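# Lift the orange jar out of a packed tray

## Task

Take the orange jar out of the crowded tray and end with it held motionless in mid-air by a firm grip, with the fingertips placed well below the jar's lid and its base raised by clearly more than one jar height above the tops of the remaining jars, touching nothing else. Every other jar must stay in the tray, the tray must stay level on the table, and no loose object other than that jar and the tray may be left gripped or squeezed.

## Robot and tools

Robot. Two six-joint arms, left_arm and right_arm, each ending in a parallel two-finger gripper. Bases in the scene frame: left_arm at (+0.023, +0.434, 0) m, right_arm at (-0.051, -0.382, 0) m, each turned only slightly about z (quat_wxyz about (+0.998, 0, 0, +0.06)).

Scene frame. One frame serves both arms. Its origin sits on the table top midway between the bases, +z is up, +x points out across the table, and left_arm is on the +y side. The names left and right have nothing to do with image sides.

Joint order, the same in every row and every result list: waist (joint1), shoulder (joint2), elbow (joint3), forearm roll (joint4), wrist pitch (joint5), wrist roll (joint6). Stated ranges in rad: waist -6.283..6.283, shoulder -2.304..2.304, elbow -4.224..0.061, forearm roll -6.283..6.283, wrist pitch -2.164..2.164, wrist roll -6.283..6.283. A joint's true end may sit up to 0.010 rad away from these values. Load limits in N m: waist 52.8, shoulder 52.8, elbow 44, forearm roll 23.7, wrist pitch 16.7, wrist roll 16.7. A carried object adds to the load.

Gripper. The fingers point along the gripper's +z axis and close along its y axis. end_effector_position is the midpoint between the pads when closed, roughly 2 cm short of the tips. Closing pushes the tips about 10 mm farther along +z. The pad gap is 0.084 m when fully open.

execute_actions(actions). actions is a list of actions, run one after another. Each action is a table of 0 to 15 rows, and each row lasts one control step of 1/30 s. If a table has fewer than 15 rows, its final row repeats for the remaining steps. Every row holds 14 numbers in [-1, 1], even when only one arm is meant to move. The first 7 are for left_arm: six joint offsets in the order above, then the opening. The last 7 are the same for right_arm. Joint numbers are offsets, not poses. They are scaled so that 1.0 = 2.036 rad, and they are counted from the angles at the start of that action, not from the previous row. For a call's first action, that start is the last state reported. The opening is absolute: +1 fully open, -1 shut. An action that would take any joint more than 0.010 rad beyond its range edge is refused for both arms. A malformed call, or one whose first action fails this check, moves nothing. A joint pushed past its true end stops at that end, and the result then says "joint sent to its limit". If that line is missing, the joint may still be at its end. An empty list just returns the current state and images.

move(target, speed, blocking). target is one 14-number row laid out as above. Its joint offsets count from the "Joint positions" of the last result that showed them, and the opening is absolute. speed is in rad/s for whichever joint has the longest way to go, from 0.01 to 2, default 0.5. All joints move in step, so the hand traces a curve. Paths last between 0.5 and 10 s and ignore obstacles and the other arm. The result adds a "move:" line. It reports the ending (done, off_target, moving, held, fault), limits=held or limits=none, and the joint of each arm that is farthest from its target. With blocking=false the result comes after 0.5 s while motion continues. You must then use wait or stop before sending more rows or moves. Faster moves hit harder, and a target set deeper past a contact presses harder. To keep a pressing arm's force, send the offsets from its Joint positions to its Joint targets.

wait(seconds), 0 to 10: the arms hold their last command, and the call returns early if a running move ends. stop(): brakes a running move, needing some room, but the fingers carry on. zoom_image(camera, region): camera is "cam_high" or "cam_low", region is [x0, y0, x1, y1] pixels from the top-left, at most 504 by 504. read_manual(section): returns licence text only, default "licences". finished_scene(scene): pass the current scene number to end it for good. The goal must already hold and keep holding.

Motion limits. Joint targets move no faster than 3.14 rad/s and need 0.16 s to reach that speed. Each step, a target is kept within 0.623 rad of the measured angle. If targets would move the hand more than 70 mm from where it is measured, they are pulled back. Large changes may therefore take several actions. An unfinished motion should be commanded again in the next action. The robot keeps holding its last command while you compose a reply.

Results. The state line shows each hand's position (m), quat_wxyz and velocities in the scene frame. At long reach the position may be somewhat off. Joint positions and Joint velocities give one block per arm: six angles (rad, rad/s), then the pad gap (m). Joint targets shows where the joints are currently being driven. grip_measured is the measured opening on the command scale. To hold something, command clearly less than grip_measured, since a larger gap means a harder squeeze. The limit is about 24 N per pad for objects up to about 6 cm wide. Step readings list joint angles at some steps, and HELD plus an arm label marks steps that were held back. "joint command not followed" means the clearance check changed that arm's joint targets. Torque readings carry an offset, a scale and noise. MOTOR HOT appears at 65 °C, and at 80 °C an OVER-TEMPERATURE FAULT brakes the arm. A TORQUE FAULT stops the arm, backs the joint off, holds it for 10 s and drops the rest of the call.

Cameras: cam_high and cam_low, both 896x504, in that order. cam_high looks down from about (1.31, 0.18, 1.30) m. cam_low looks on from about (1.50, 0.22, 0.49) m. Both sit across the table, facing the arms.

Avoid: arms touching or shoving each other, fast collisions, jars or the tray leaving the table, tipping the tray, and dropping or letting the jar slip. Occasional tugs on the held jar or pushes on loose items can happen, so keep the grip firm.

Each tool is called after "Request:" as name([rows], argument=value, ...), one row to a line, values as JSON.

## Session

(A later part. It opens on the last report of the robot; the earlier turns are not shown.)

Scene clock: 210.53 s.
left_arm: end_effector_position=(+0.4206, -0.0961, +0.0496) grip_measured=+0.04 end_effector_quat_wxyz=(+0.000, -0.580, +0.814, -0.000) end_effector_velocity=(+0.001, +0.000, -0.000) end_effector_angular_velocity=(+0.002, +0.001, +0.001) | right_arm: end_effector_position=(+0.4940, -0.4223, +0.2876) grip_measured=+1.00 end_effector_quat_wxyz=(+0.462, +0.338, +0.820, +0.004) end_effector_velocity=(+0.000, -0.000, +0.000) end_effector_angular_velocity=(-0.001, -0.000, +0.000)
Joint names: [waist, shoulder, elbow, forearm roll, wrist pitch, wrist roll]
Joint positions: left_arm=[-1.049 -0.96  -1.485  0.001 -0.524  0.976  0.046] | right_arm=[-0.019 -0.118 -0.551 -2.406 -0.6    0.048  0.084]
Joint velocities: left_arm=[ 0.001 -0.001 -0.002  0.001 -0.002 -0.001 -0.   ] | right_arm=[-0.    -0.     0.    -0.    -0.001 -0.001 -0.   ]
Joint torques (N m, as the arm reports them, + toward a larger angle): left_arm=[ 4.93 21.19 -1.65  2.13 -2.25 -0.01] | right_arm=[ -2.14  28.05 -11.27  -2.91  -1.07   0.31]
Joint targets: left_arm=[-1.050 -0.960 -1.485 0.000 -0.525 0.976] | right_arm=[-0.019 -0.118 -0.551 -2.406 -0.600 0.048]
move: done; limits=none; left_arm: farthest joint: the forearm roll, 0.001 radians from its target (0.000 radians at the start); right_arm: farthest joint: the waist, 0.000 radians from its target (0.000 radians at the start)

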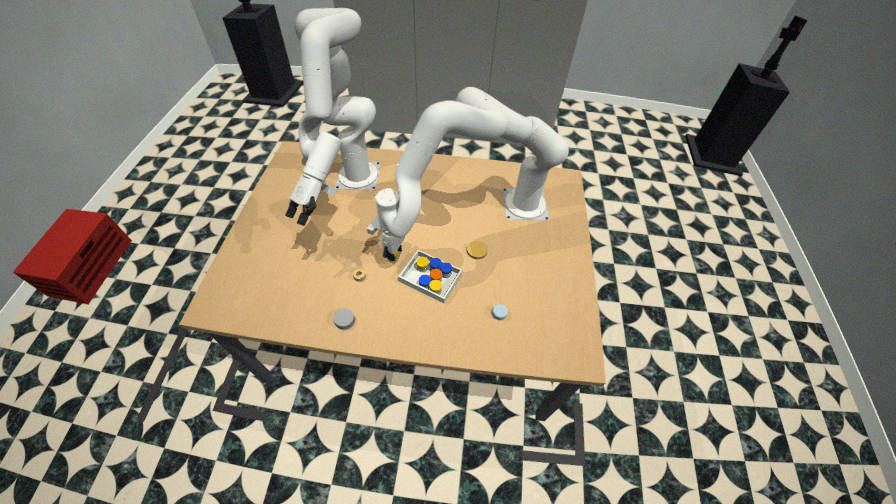

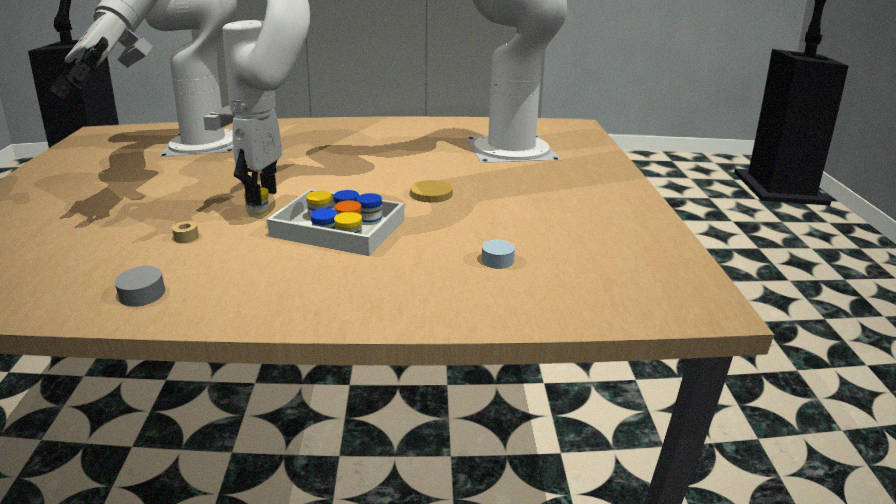

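Request:
move(target=[0,0.0017,0.0003,0,-0.0014,0,0.15,0,0,0,0,0,0,1], speed=0.01)

Request:
move(target=[0,0,0,0,0,0,-1,0,0,0,0,0,0,1])

Request:
move(target=[0.02,0.062,0.034,0,-0.028,0.02,-1,0,0,0,0,0,0,1], speed=0.15)

Request:
move(target=[0.0765,0,0,0,0,0.0765,-1,0,0,0,0,0,0,1], speed=0.2)

Request:
zoom_image(camera="cam_low", region=[250, 150, 370, 240])

Request:
zoom_image(camera="cam_high", region=[385, 225, 485, 310])

Scene clock: 226.00 s.
left_arm: end_effector_position=(+0.4207, -0.0961, +0.0516) grip_measured=+0.14 end_effector_quat_wxyz=(+0.000, -0.580, +0.814, -0.000) end_effector_velocity=(-0.001, -0.000, +0.001) end_effector_angular_velocity=(+0.000, -0.000, -0.003) | right_arm: end_effector_position=(+0.4940, -0.4223, +0.2876) grip_measured=+1.00 end_effector_quat_wxyz=(+0.462, +0.338, +0.820, +0.004) end_effector_velocity=(-0.000, -0.000, +0.000) end_effector_angular_velocity=(+0.001, -0.001, -0.001)
Joint names: [waist, shoulder, elbow, forearm roll, wrist pitch, wrist roll]
Joint positions: left_arm=[-1.049 -0.957 -1.484  0.001 -0.527  0.976  0.05 ] | right_arm=[-0.019 -0.118 -0.551 -2.406 -0.6    0.048  0.084]
Joint velocities: left_arm=[-0.001  0.001  0.     0.001 -0.001  0.001 -0.   ] | right_arm=[ 0.     0.     0.    -0.    -0.     0.002 -0.   ]
Joint torques (N m, as the arm reports them, + toward a larger angle): left_arm=[  1.46  39.01 -16.64   0.81   0.3   -0.09] | right_arm=[ -1.22  26.37 -11.49  -2.69  -1.04   0.21]
Joint targets: left_arm=[-1.049 -0.957 -1.484 0.001 -0.527 0.976] | right_arm=[-0.019 -0.118 -0.551 -2.406 -0.600 0.048]
move: done; limits=none; left_arm: farthest joint: the waist, 0.000 radians from its target (0.001 radians at the start); right_arm: farthest joint: the waist, 0.000 radians from its target (0.000 radians at the start)

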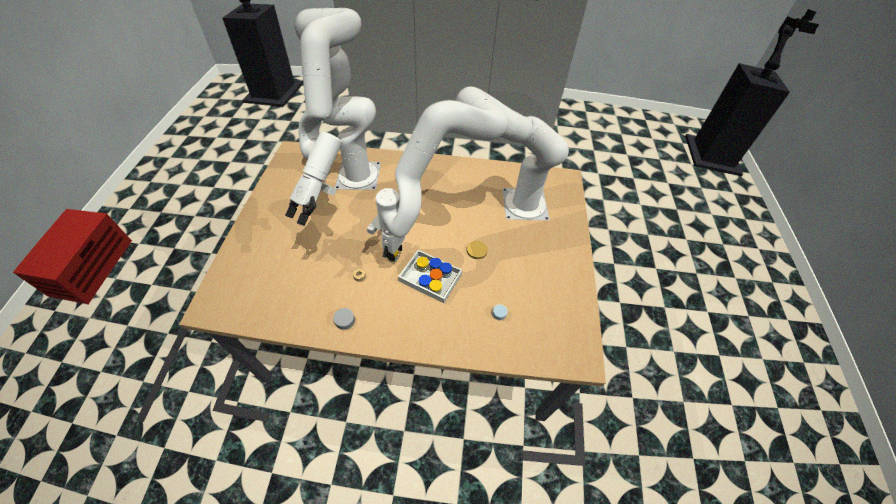

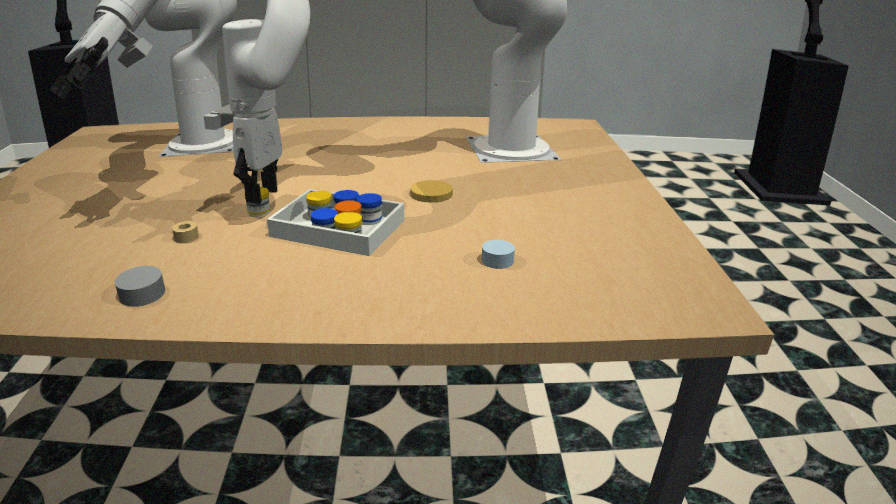

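Scene clock: 226.50 s.
left_arm: end_effector_position=(+0.4207, -0.0962, +0.0517) grip_measured=+0.03 end_effector_quat_wxyz=(+0.000, -0.580, +0.814, -0.000) end_effector_velocity=(-0.000, +0.000, -0.000) end_effector_angular_velocity=(+0.000, +0.000, -0.000) | right_arm: end_effector_position=(+0.4940, -0.4223, +0.2876) grip_measured=+1.00 end_effector_quat_wxyz=(+0.462, +0.338, +0.820, +0.004) end_effector_velocity=(+0.000, +0.000, +0.000) end_effector_angular_velocity=(-0.001, +0.000, +0.001)
Joint names: [waist, shoulder, elbow, forearm roll, wrist pitch, wrist roll]
Joint positions: left_arm=[-1.049 -0.957 -1.484  0.001 -0.527  0.976  0.045] | right_arm=[-0.019 -0.118 -0.551 -2.406 -0.6    0.048  0.084]
Joint velocities: left_arm=[-0. -0.  0. -0.  0.  0.  0.] | right_arm=[ 0.     0.    -0.     0.     0.    -0.001  0.   ]
Joint torques (N m, as the arm reports them, + toward a larger angle): left_arm=[  1.82  36.4  -14.79   0.98   0.45  -0.15] | right_arm=[ -2.86  26.95 -11.66  -2.46  -1.04   0.29]
Joint targets: left_arm=[-1.049 -0.957 -1.484 0.001 -0.527 0.976] | right_arm=[-0.019 -0.118 -0.551 -2.406 -0.600 0.048]
move: done; limits=none; left_arm: farthest joint: the waist, 0.000 radians from its target (0.000 radians at the start); right_arm: farthest joint: the waist, 0.000 radians from its target (0.000 radians at the start)

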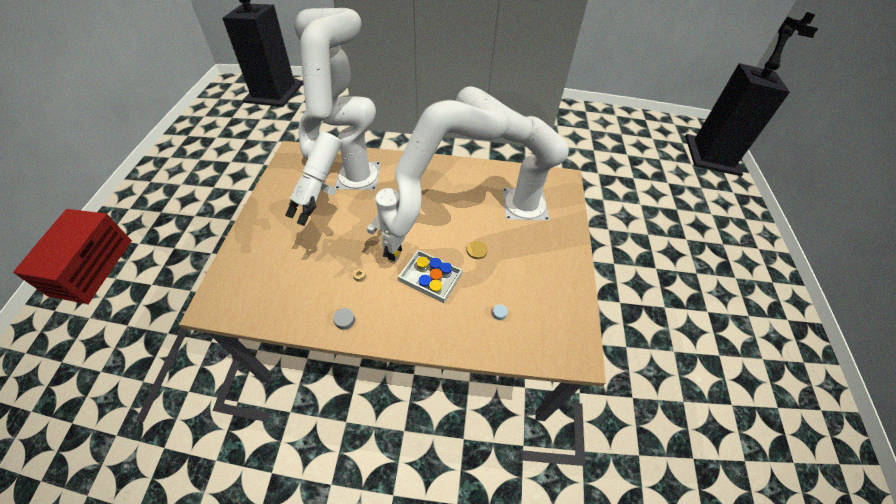

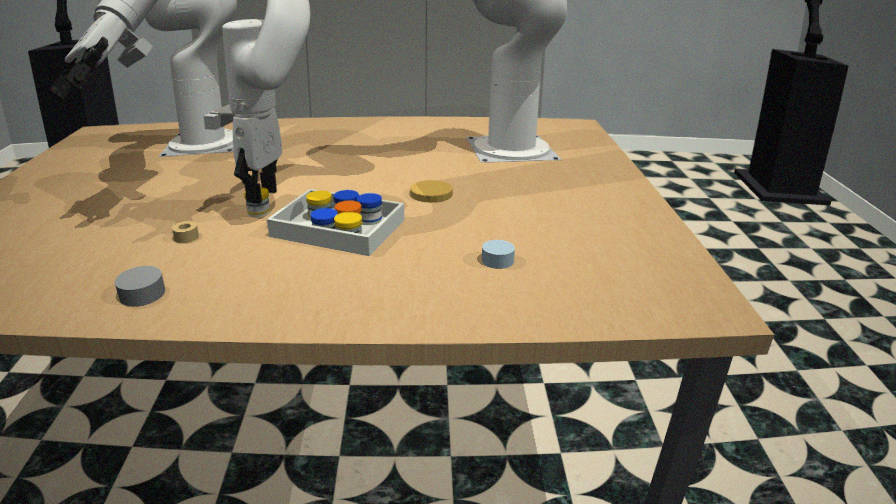

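Scene clock: 227.80 s.
left_arm: end_effector_position=(+0.4326, -0.0682, +0.1099) grip_measured=+0.03 end_effector_quat_wxyz=(+0.000, -0.580, +0.814, -0.000) end_effector_velocity=(+0.001, +0.001, +0.002) end_effector_angular_velocity=(-0.001, -0.001, +0.002) | right_arm: end_effector_position=(+0.4940, -0.4223, +0.2876) grip_measured=+1.00 end_effector_quat_wxyz=(+0.462, +0.338, +0.820, +0.004) end_effector_velocity=(-0.000, +0.000, -0.000) end_effector_angular_velocity=(+0.000, +0.001, +0.000)
Joint names: [waist, shoulder, elbow, forearm roll, wrist pitch, wrist roll]
Joint positions: left_arm=[-1.009 -0.831 -1.415  0.001 -0.584  1.017  0.045] | right_arm=[-0.019 -0.118 -0.551 -2.406 -0.6    0.048  0.084]
Joint velocities: left_arm=[ 0.002  0.004  0.001 -0.    -0.001  0.001 -0.   ] | right_arm=[ 0. -0.  0. -0.  0.  0. -0.]
Joint torques (N m, as the arm reports them, + toward a larger angle): left_arm=[  0.08  37.24 -17.84   1.56   0.3   -0.05] | right_arm=[ -2.31  27.24 -11.67  -2.6   -0.96   0.25]
Joint targets: left_arm=[-1.009 -0.830 -1.415 0.001 -0.584 1.017] | right_arm=[-0.019 -0.118 -0.551 -2.406 -0.600 0.048]
move: done; limits=none; left_arm: farthest joint: the waist, 0.000 radians from its target (0.041 radians at the start); right_arm: farthest joint: the waist, 0.000 radians from its target (0.000 radians at the start)

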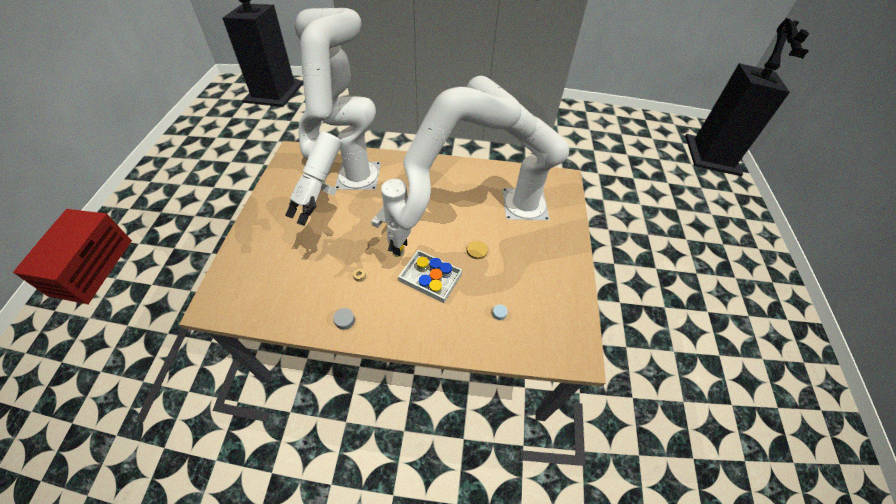

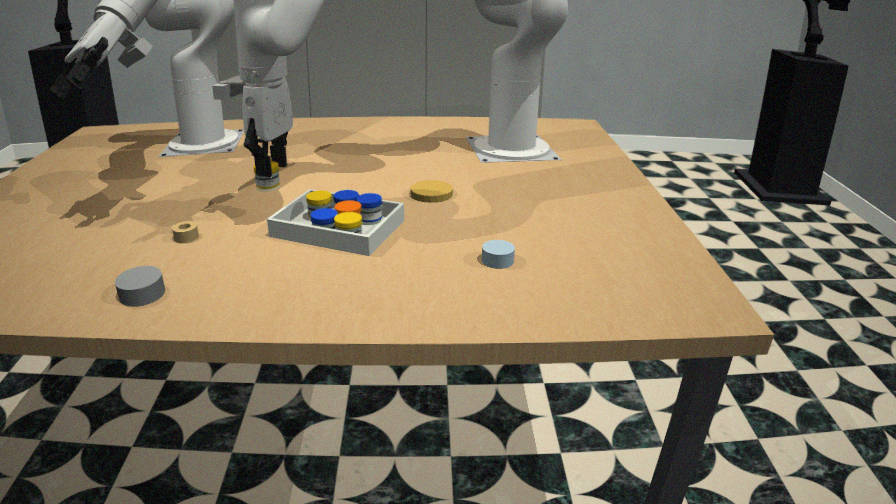

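Scene clock: 229.10 s.
left_arm: end_effector_position=(+0.5054, +0.0013, +0.1099) grip_measured=+0.03 end_effector_quat_wxyz=(+0.000, -0.580, +0.814, -0.000) end_effector_velocity=(+0.002, +0.002, +0.000) end_effector_angular_velocity=(-0.000, -0.000, +0.003) | right_arm: end_effector_position=(+0.4940, -0.4223, +0.2876) grip_measured=+1.00 end_effector_quat_wxyz=(+0.462, +0.338, +0.820, +0.004) end_effector_velocity=(-0.000, +0.000, +0.000) end_effector_angular_velocity=(-0.001, +0.000, +0.001)
Joint names: [waist, shoulder, elbow, forearm roll, wrist pitch, wrist roll]
Joint positions: left_arm=[-0.853 -0.831 -1.415  0.001 -0.584  1.172  0.045] | right_arm=[-0.019 -0.118 -0.551 -2.406 -0.6    0.048  0.084]
Joint velocities: left_arm=[ 0.004  0.     0.    -0.    -0.     0.001  0.   ] | right_arm=[ 0.     0.     0.    -0.     0.    -0.001  0.   ]
Joint torques (N m, as the arm reports them, + toward a larger angle): left_arm=[  1.07  37.11 -17.51   0.73   0.5   -0.1 ] | right_arm=[ -2.86  27.33 -12.01  -2.16  -1.02   0.25]
Joint targets: left_arm=[-0.853 -0.831 -1.415 0.001 -0.584 1.172] | right_arm=[-0.019 -0.118 -0.551 -2.406 -0.600 0.048]
move: done; limits=none; left_arm: farthest joint: the wrist roll, 0.001 radians from its target (0.156 radians at the start); right_arm: farthest joint: the waist, 0.000 radians from its target (0.000 radians at the start)

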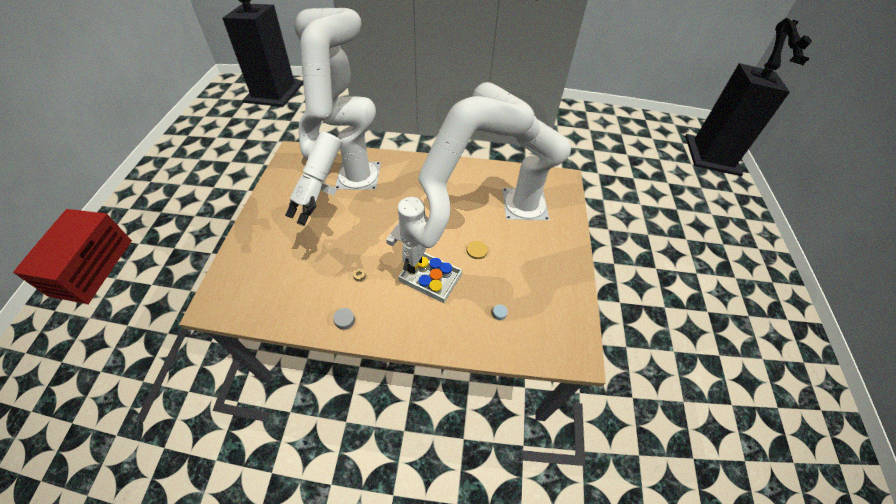

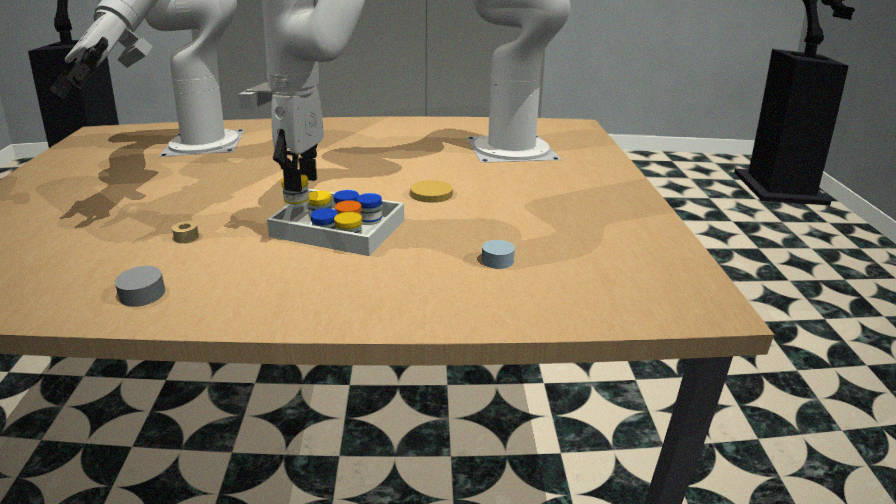

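Region (250, 150, 370, 240) of cam_low's 896x504 image, scaled by 4.200, with more detail than that image has; it fills the top 378 rows of this view, and the rest is white.

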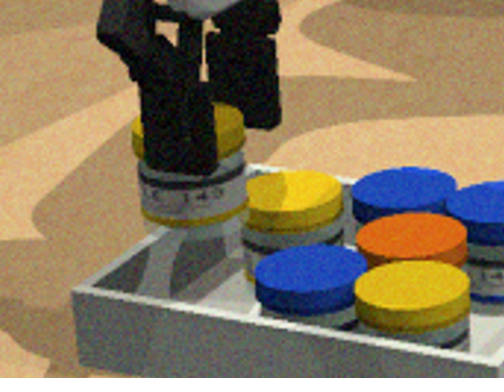

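Region (385, 225, 485, 310) of cam_high's 896x504 image, scaled by 5.040, with more detail than that image has; it fills the top 428 rows of this view, and the rest is white.

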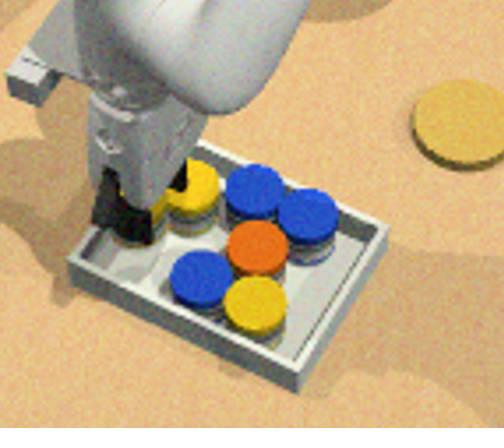

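Lower to z≈0.059.

Request:
move(target=[0,-0.0415,-0.005,0,0.0365,0,-1,0,0,0,0,0,0,1], speed=0.07)

Request:
zoom_image(camera="cam_low", region=[250, 150, 370, 240])

Scene clock: 233.67 s.
left_arm: end_effector_position=(+0.5054, +0.0013, +0.0589) grip_measured=+0.03 end_effector_quat_wxyz=(+0.000, -0.580, +0.814, -0.000) end_effector_velocity=(-0.000, +0.000, -0.002) end_effector_angular_velocity=(-0.000, +0.000, +0.000) | right_arm: end_effector_position=(+0.4940, -0.4223, +0.2876) grip_measured=+1.00 end_effector_quat_wxyz=(+0.462, +0.338, +0.820, +0.004) end_effector_velocity=(-0.000, -0.000, -0.000) end_effector_angular_velocity=(-0.001, +0.000, +0.001)
Joint names: [waist, shoulder, elbow, forearm roll, wrist pitch, wrist roll]
Joint positions: left_arm=[-0.853 -0.915 -1.425  0.001 -0.509  1.172  0.045] | right_arm=[-0.019 -0.118 -0.551 -2.406 -0.6    0.048  0.084]
Joint velocities: left_arm=[ 0.    -0.003 -0.    -0.001  0.003  0.001  0.   ] | right_arm=[-0.     0.     0.    -0.    -0.    -0.001  0.   ]
Joint torques (N m, as the arm reports them, + toward a larger angle): left_arm=[  1.1   38.92 -16.36   1.32   0.4   -0.26] | right_arm=[ -1.54  26.61 -12.1   -2.42  -0.92   0.25]
Joint targets: left_arm=[-0.853 -0.915 -1.425 0.001 -0.509 1.172] | right_arm=[-0.019 -0.118 -0.551 -2.406 -0.600 0.048]
move: done; limits=none; left_arm: farthest joint: the shoulder, 0.001 radians from its target (0.085 radians at the start); right_arm: farthest joint: the waist, 0.000 radians from its target (0.000 radians at the start)

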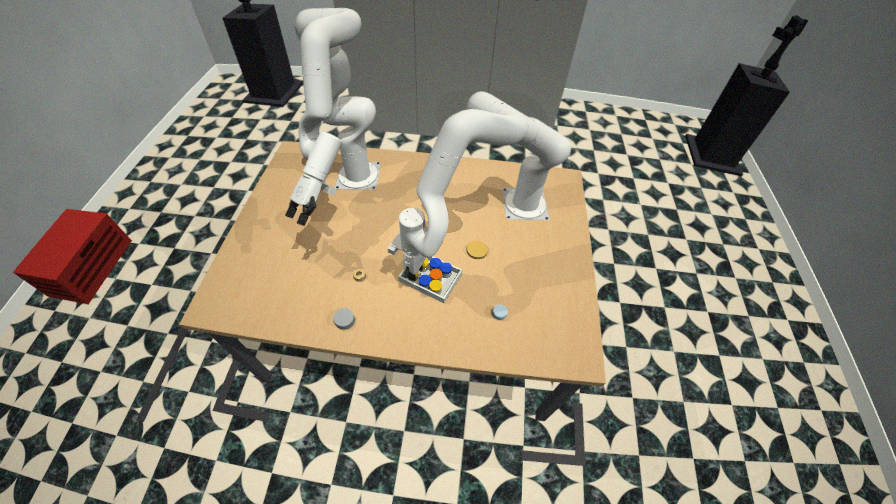

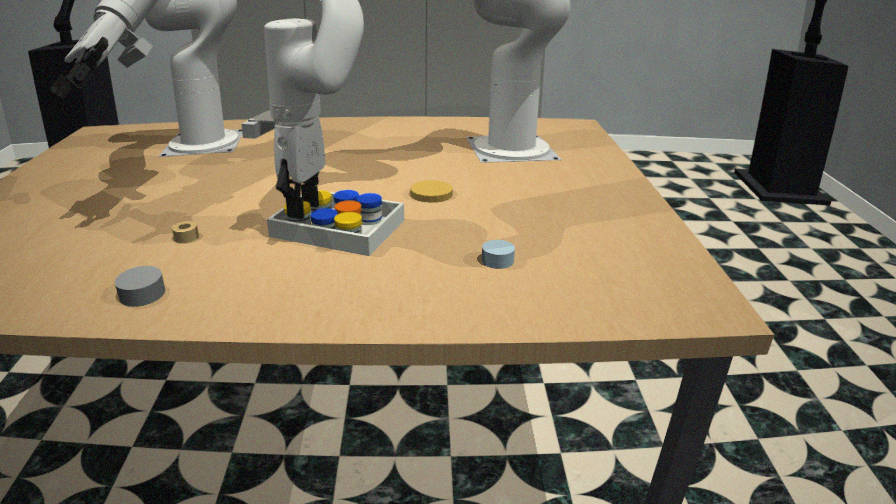

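Region (250, 150, 370, 240) of cam_low's 896x504 image, scaled by 4.200, with more detail than that image has; it fills the top 378 rows of this view, and the rest is white.

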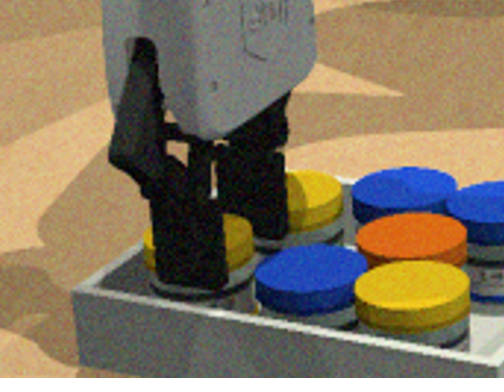

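Request:
move(target=[0,-0.0017,-0.0003,0,0.0014,0,-1,0,0,0,0,0,0,1], speed=0.01)

Request:
move(target=[0,0,0,0,0,0,0.15,0,0,0,0,0,0,1])

Request:
move(target=[0,0.0237,0.0035,0,-0.0202,0,0.15,0,0,0,0,0,0,1], speed=0.12)

Request:
move(target=[0.0441,0.0541,0.1007,0,0.0461,0.824,0.62,0,0,0,0,0,0,1], speed=1.2)

Request:
zoom_image(camera="cam_low", region=[260, 150, 420, 260])

Request:
zoom_image(camera="cam_high", region=[385, 225, 485, 310])

Scene clock: 248.73 s.
left_arm: end_effector_position=(+0.5053, +0.0013, +0.0570) grip_measured=+0.03 end_effector_quat_wxyz=(+0.000, -0.580, +0.814, -0.000) end_effector_velocity=(+0.001, +0.001, -0.000) end_effector_angular_velocity=(-0.000, -0.001, +0.002) | right_arm: end_effector_position=(+0.4940, -0.4223, +0.2876) grip_measured=+1.00 end_effector_quat_wxyz=(+0.462, +0.338, +0.820, +0.004) end_effector_velocity=(+0.000, +0.000, -0.000) end_effector_angular_velocity=(-0.001, +0.000, +0.001)
Joint names: [waist, shoulder, elbow, forearm roll, wrist pitch, wrist roll]
Joint positions: left_arm=[-0.853 -0.918 -1.426  0.001 -0.507  1.172  0.045] | right_arm=[-0.019 -0.118 -0.551 -2.406 -0.6    0.048  0.084]
Joint velocities: left_arm=[ 0.002 -0.001 -0.001  0.     0.001  0.     0.   ] | right_arm=[ 0.    -0.    -0.    -0.     0.    -0.001  0.   ]
Joint torques (N m, as the arm reports them, + toward a larger angle): left_arm=[ -0.07  39.11 -16.21   1.28   0.32  -0.11] | right_arm=[ -2.67  26.8  -11.47  -2.37  -1.1    0.23]
Joint targets: left_arm=[-0.853 -0.918 -1.426 0.001 -0.507 1.172] | right_arm=[-0.019 -0.118 -0.551 -2.406 -0.600 0.048]
move: done; limits=none; left_arm: farthest joint: the wrist pitch, 0.001 radians from its target (0.003 radians at the start); right_arm: farthest joint: the waist, 0.000 radians from its target (0.000 radians at the start)

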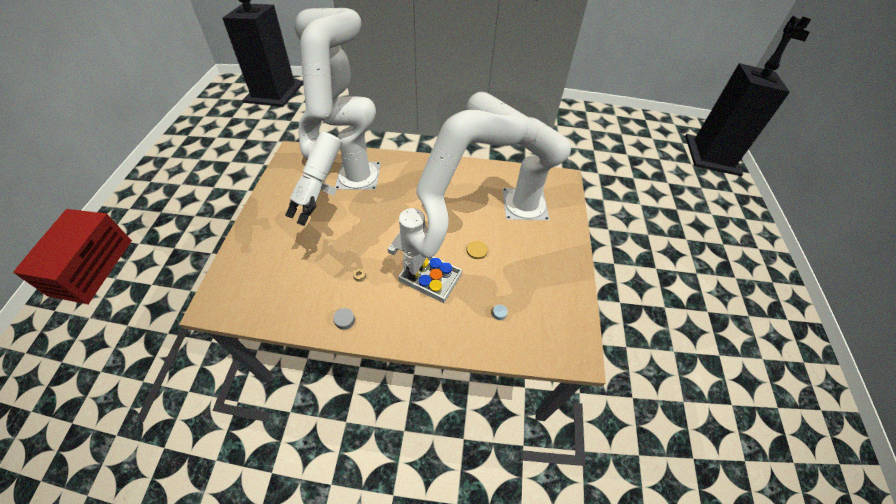

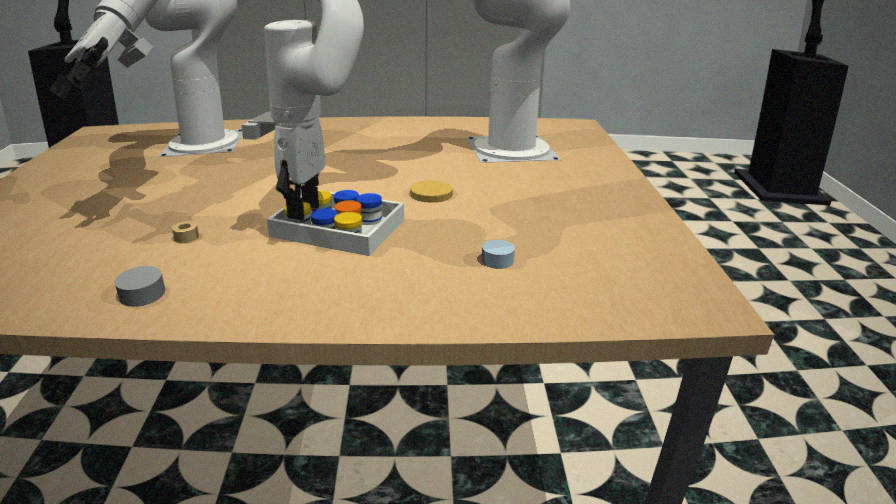

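Scene clock: 249.23 s.
left_arm: end_effector_position=(+0.5054, +0.0013, +0.0570) grip_measured=+0.14 end_effector_quat_wxyz=(+0.000, -0.580, +0.814, -0.000) end_effector_velocity=(-0.000, +0.000, -0.001) end_effector_angular_velocity=(+0.001, +0.001, -0.001) | right_arm: end_effector_position=(+0.4940, -0.4223, +0.2876) grip_measured=+1.00 end_effector_quat_wxyz=(+0.462, +0.338, +0.820, +0.004) end_effector_velocity=(-0.000, +0.000, -0.000) end_effector_angular_velocity=(+0.000, +0.000, +0.000)
Joint names: [waist, shoulder, elbow, forearm roll, wrist pitch, wrist roll]
Joint positions: left_arm=[-0.853 -0.918 -1.426  0.001 -0.507  1.172  0.05 ] | right_arm=[-0.019 -0.118 -0.551 -2.406 -0.6    0.048  0.084]
Joint velocities: left_arm=[ 0.    -0.001  0.     0.001 -0.     0.    -0.   ] | right_arm=[ 0.  0.  0.  0.  0. -0. -0.]
Joint torques (N m, as the arm reports them, + toward a larger angle): left_arm=[  0.19  36.15 -16.6    1.08   0.18  -0.16] | right_arm=[ -1.66  27.58 -11.91  -2.83  -1.05   0.36]
Joint targets: left_arm=[-0.853 -0.918 -1.426 0.001 -0.507 1.172] | right_arm=[-0.019 -0.118 -0.551 -2.406 -0.600 0.048]
move: done; limits=none; left_arm: farthest joint: the waist, 0.000 radians from its target (0.000 radians at the start); right_arm: farthest joint: the waist, 0.000 radians from its target (0.000 radians at the start)

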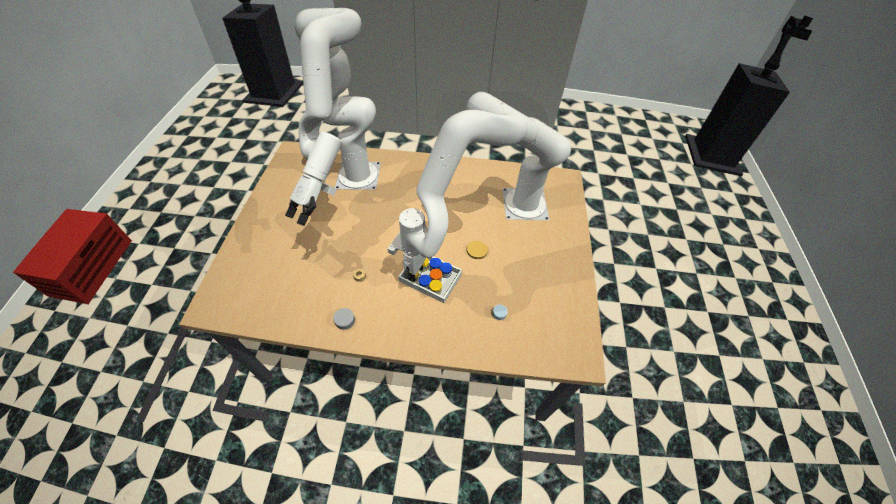

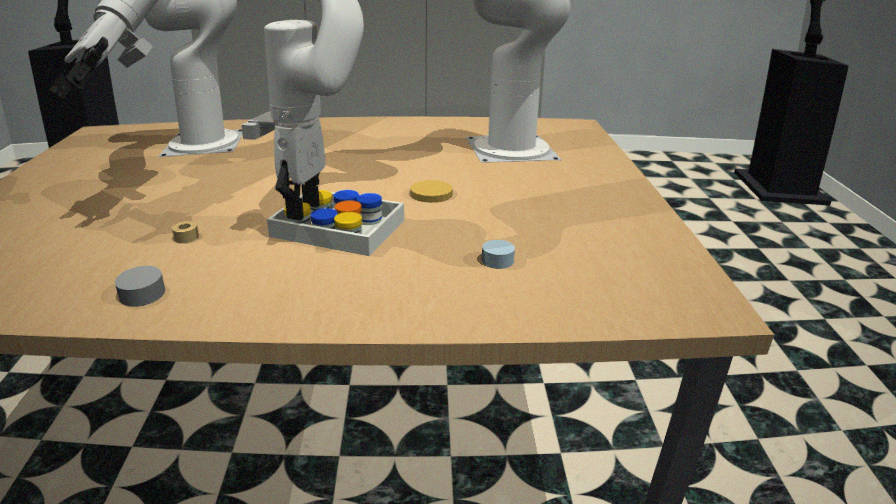

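Scene clock: 250.10 s.
left_arm: end_effector_position=(+0.5055, +0.0012, +0.0855) grip_measured=+0.14 end_effector_quat_wxyz=(+0.000, -0.580, +0.814, -0.000) end_effector_velocity=(-0.000, -0.001, +0.002) end_effector_angular_velocity=(-0.000, -0.001, -0.001) | right_arm: end_effector_position=(+0.4940, -0.4223, +0.2876) grip_measured=+1.00 end_effector_quat_wxyz=(+0.462, +0.338, +0.820, +0.004) end_effector_velocity=(-0.000, +0.000, -0.000) end_effector_angular_velocity=(-0.000, +0.001, +0.001)
Joint names: [waist, shoulder, elbow, forearm roll, wrist pitch, wrist roll]
Joint positions: left_arm=[-0.853 -0.87  -1.419  0.001 -0.548  1.172  0.05 ] | right_arm=[-0.019 -0.118 -0.551 -2.406 -0.6    0.048  0.084]
Joint velocities: left_arm=[-0.001  0.003  0.     0.    -0.002 -0.     0.   ] | right_arm=[-0.    -0.     0.    -0.     0.001 -0.001 -0.   ]
Joint torques (N m, as the arm reports them, + toward a larger angle): left_arm=[  1.21  37.51 -17.34   1.42   0.03  -0.28] | right_arm=[ -2.19  28.03 -11.38  -2.48  -1.06   0.23]
Joint targets: left_arm=[-0.853 -0.870 -1.419 0.001 -0.548 1.172] | right_arm=[-0.019 -0.118 -0.551 -2.406 -0.600 0.048]
move: done; limits=none; left_arm: farthest joint: the shoulder, 0.001 radians from its target (0.048 radians at the start); right_arm: farthest joint: the waist, 0.000 radians from its target (0.000 radians at the start)

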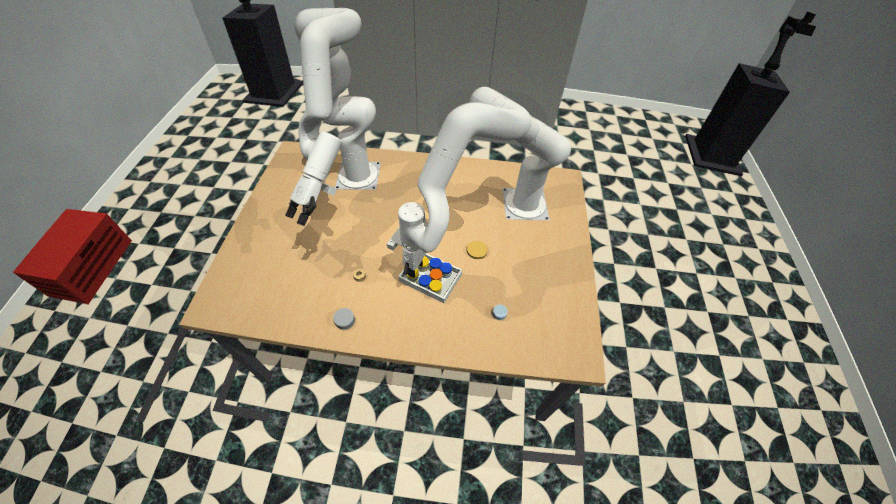

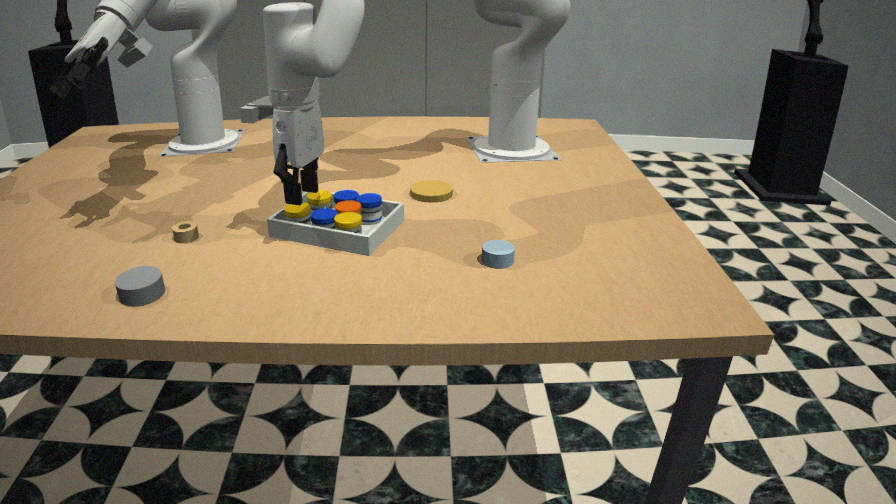

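Scene clock: 252.33 s.
left_arm: end_effector_position=(+0.4956, +0.0810, +0.0849) grip_measured=+0.62 end_effector_quat_wxyz=(-0.000, +0.174, +0.985, +0.000) end_effector_velocity=(-0.000, -0.000, +0.000) end_effector_angular_velocity=(-0.000, +0.000, -0.003) | right_arm: end_effector_position=(+0.4940, -0.4223, +0.2876) grip_measured=+1.00 end_effector_quat_wxyz=(+0.462, +0.338, +0.820, +0.004) end_effector_velocity=(-0.000, -0.000, +0.000) end_effector_angular_velocity=(+0.001, -0.001, -0.001)
Joint names: [waist, shoulder, elbow, forearm roll, wrist pitch, wrist roll]
Joint positions: left_arm=[-0.764 -0.76  -1.214  0.001 -0.454  2.849  0.07 ] | right_arm=[-0.019 -0.118 -0.551 -2.406 -0.6    0.048  0.084]
Joint velocities: left_arm=[-0.001  0.     0.    -0.001  0.     0.003  0.   ] | right_arm=[-0.     0.     0.    -0.    -0.     0.001  0.   ]
Joint torques (N m, as the arm reports them, + toward a larger angle): left_arm=[  0.3   30.73 -14.38   1.13   0.15  -0.21] | right_arm=[ -1.35  26.72 -11.52  -2.08  -0.96   0.23]
Joint targets: left_arm=[-0.764 -0.760 -1.214 0.001 -0.454 2.849] | right_arm=[-0.019 -0.118 -0.551 -2.406 -0.600 0.048]
move: done; limits=none; left_arm: farthest joint: the waist, 0.000 radians from its target (0.090 radians at the start); right_arm: farthest joint: the waist, 0.000 radians from its target (0.000 radians at the start)

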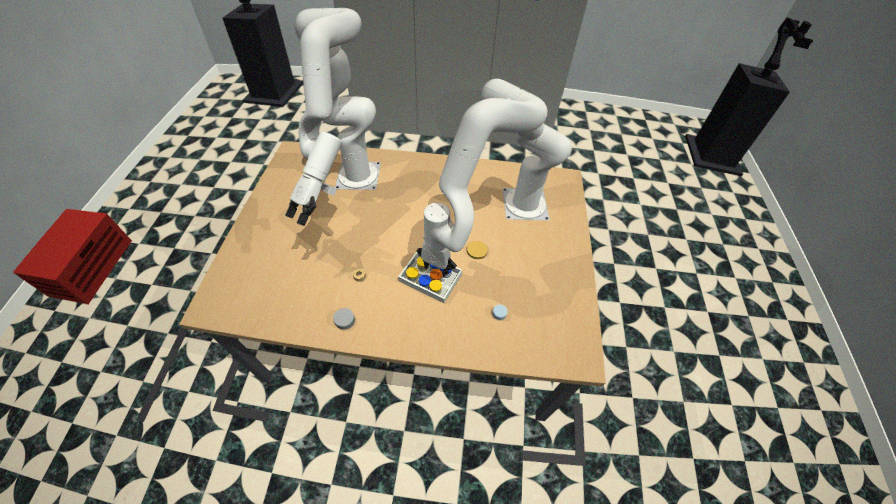

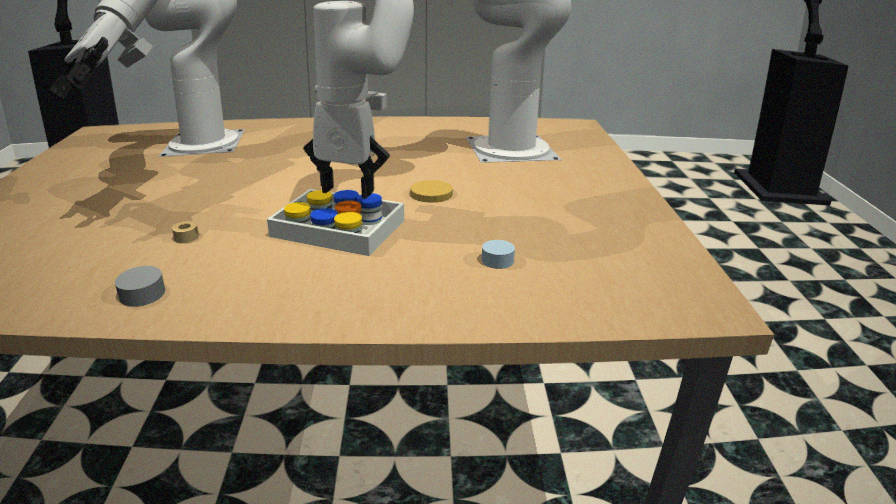

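Region (260, 150, 420, 260) of cam_low's 896x504 image, scaled by 3.150, with more detail than that image has; it fills the top 346 rows of this view, and the rest is white.

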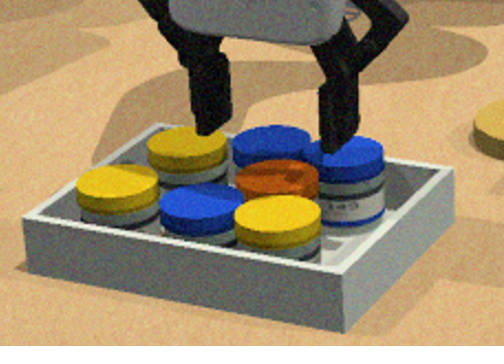

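Region (385, 225, 485, 310) of cam_high's 896x504 image, scaled by 5.040, with more detail than that image has; it fills the top 428 rows of this view, and the rest is white.

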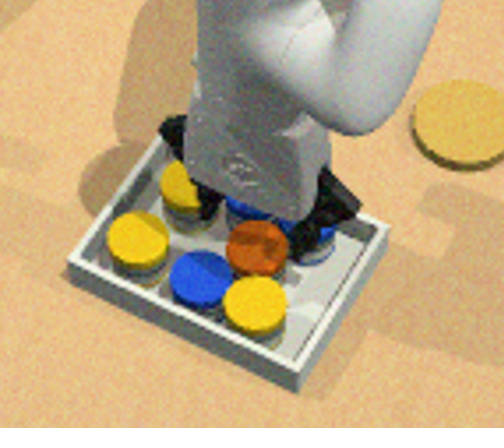

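Request:
move(target=[0.0012,-0.0205,-0.0101,0,0.0104,0.0012,0.62,0,0,0,0,0,0,1], speed=0.08)

Request:
zoom_image(camera="cam_low", region=[290, 170, 410, 250])

Request:
zoom_image(camera="cam_high", region=[400, 245, 470, 305])

Scene clock: 261.67 s.
left_arm: end_effector_position=(+0.5003, +0.0793, +0.0669) grip_measured=+0.62 end_effector_quat_wxyz=(+0.000, +0.174, +0.985, +0.000) end_effector_velocity=(-0.000, -0.000, -0.001) end_effector_angular_velocity=(+0.000, +0.000, -0.001) | right_arm: end_effector_position=(+0.4940, -0.4223, +0.2876) grip_measured=+1.00 end_effector_quat_wxyz=(+0.462, +0.338, +0.820, +0.004) end_effector_velocity=(+0.000, -0.000, +0.000) end_effector_angular_velocity=(+0.001, -0.000, -0.000)
Joint names: [waist, shoulder, elbow, forearm roll, wrist pitch, wrist roll]
Joint positions: left_arm=[-0.761 -0.802 -1.234  0.001 -0.433  2.852  0.07 ] | right_arm=[-0.019 -0.118 -0.551 -2.406 -0.6    0.048  0.084]
Joint velocities: left_arm=[-0.001 -0.003 -0.001  0.     0.001 -0.    -0.   ] | right_arm=[-0.     0.    -0.     0.    -0.     0.001 -0.   ]
Joint torques (N m, as the arm reports them, + toward a larger angle): left_arm=[  1.69  32.06 -15.52   1.22   0.18  -0.19] | right_arm=[ -1.3   28.21 -11.8   -2.83  -0.96   0.23]
Joint targets: left_arm=[-0.761 -0.802 -1.234 0.001 -0.433 2.852] | right_arm=[-0.019 -0.118 -0.551 -2.406 -0.600 0.048]
move: done; limits=none; left_arm: farthest joint: the waist, 0.000 radians from its target (0.002 radians at the start); right_arm: farthest joint: the waist, 0.000 radians from its target (0.000 radians at the start)

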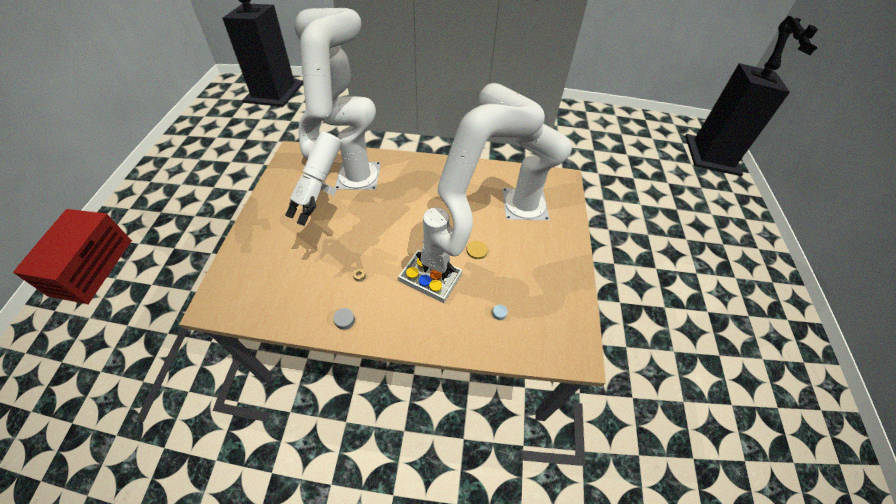

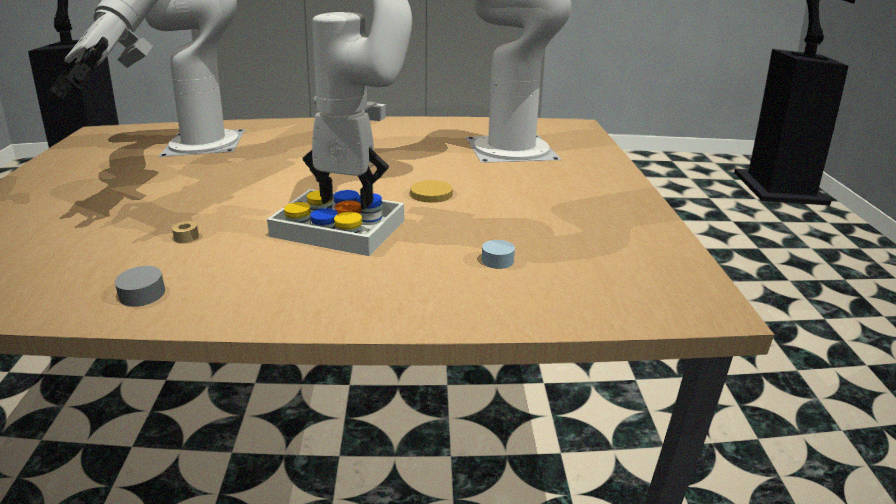

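Region (290, 170, 410, 250) of cam_low's 896x504 image, scaled by 4.200, with more detail than that image has.

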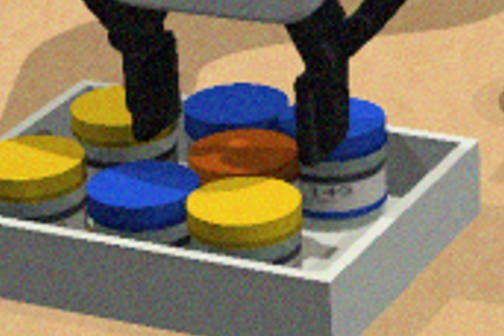

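Region (400, 245, 470, 305) of cam_high's 896x504 image, scaled by 7.200, with more detail than that image has; it fills the top 432 rows of this view, and the rest is white.

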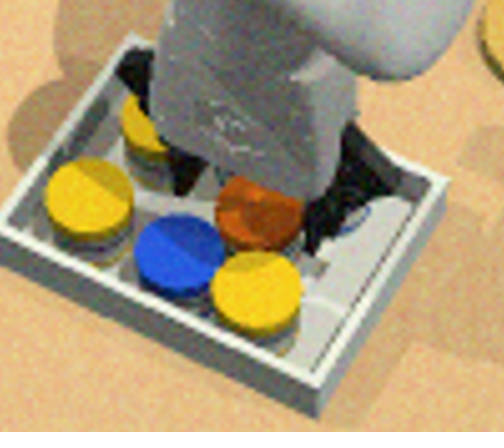

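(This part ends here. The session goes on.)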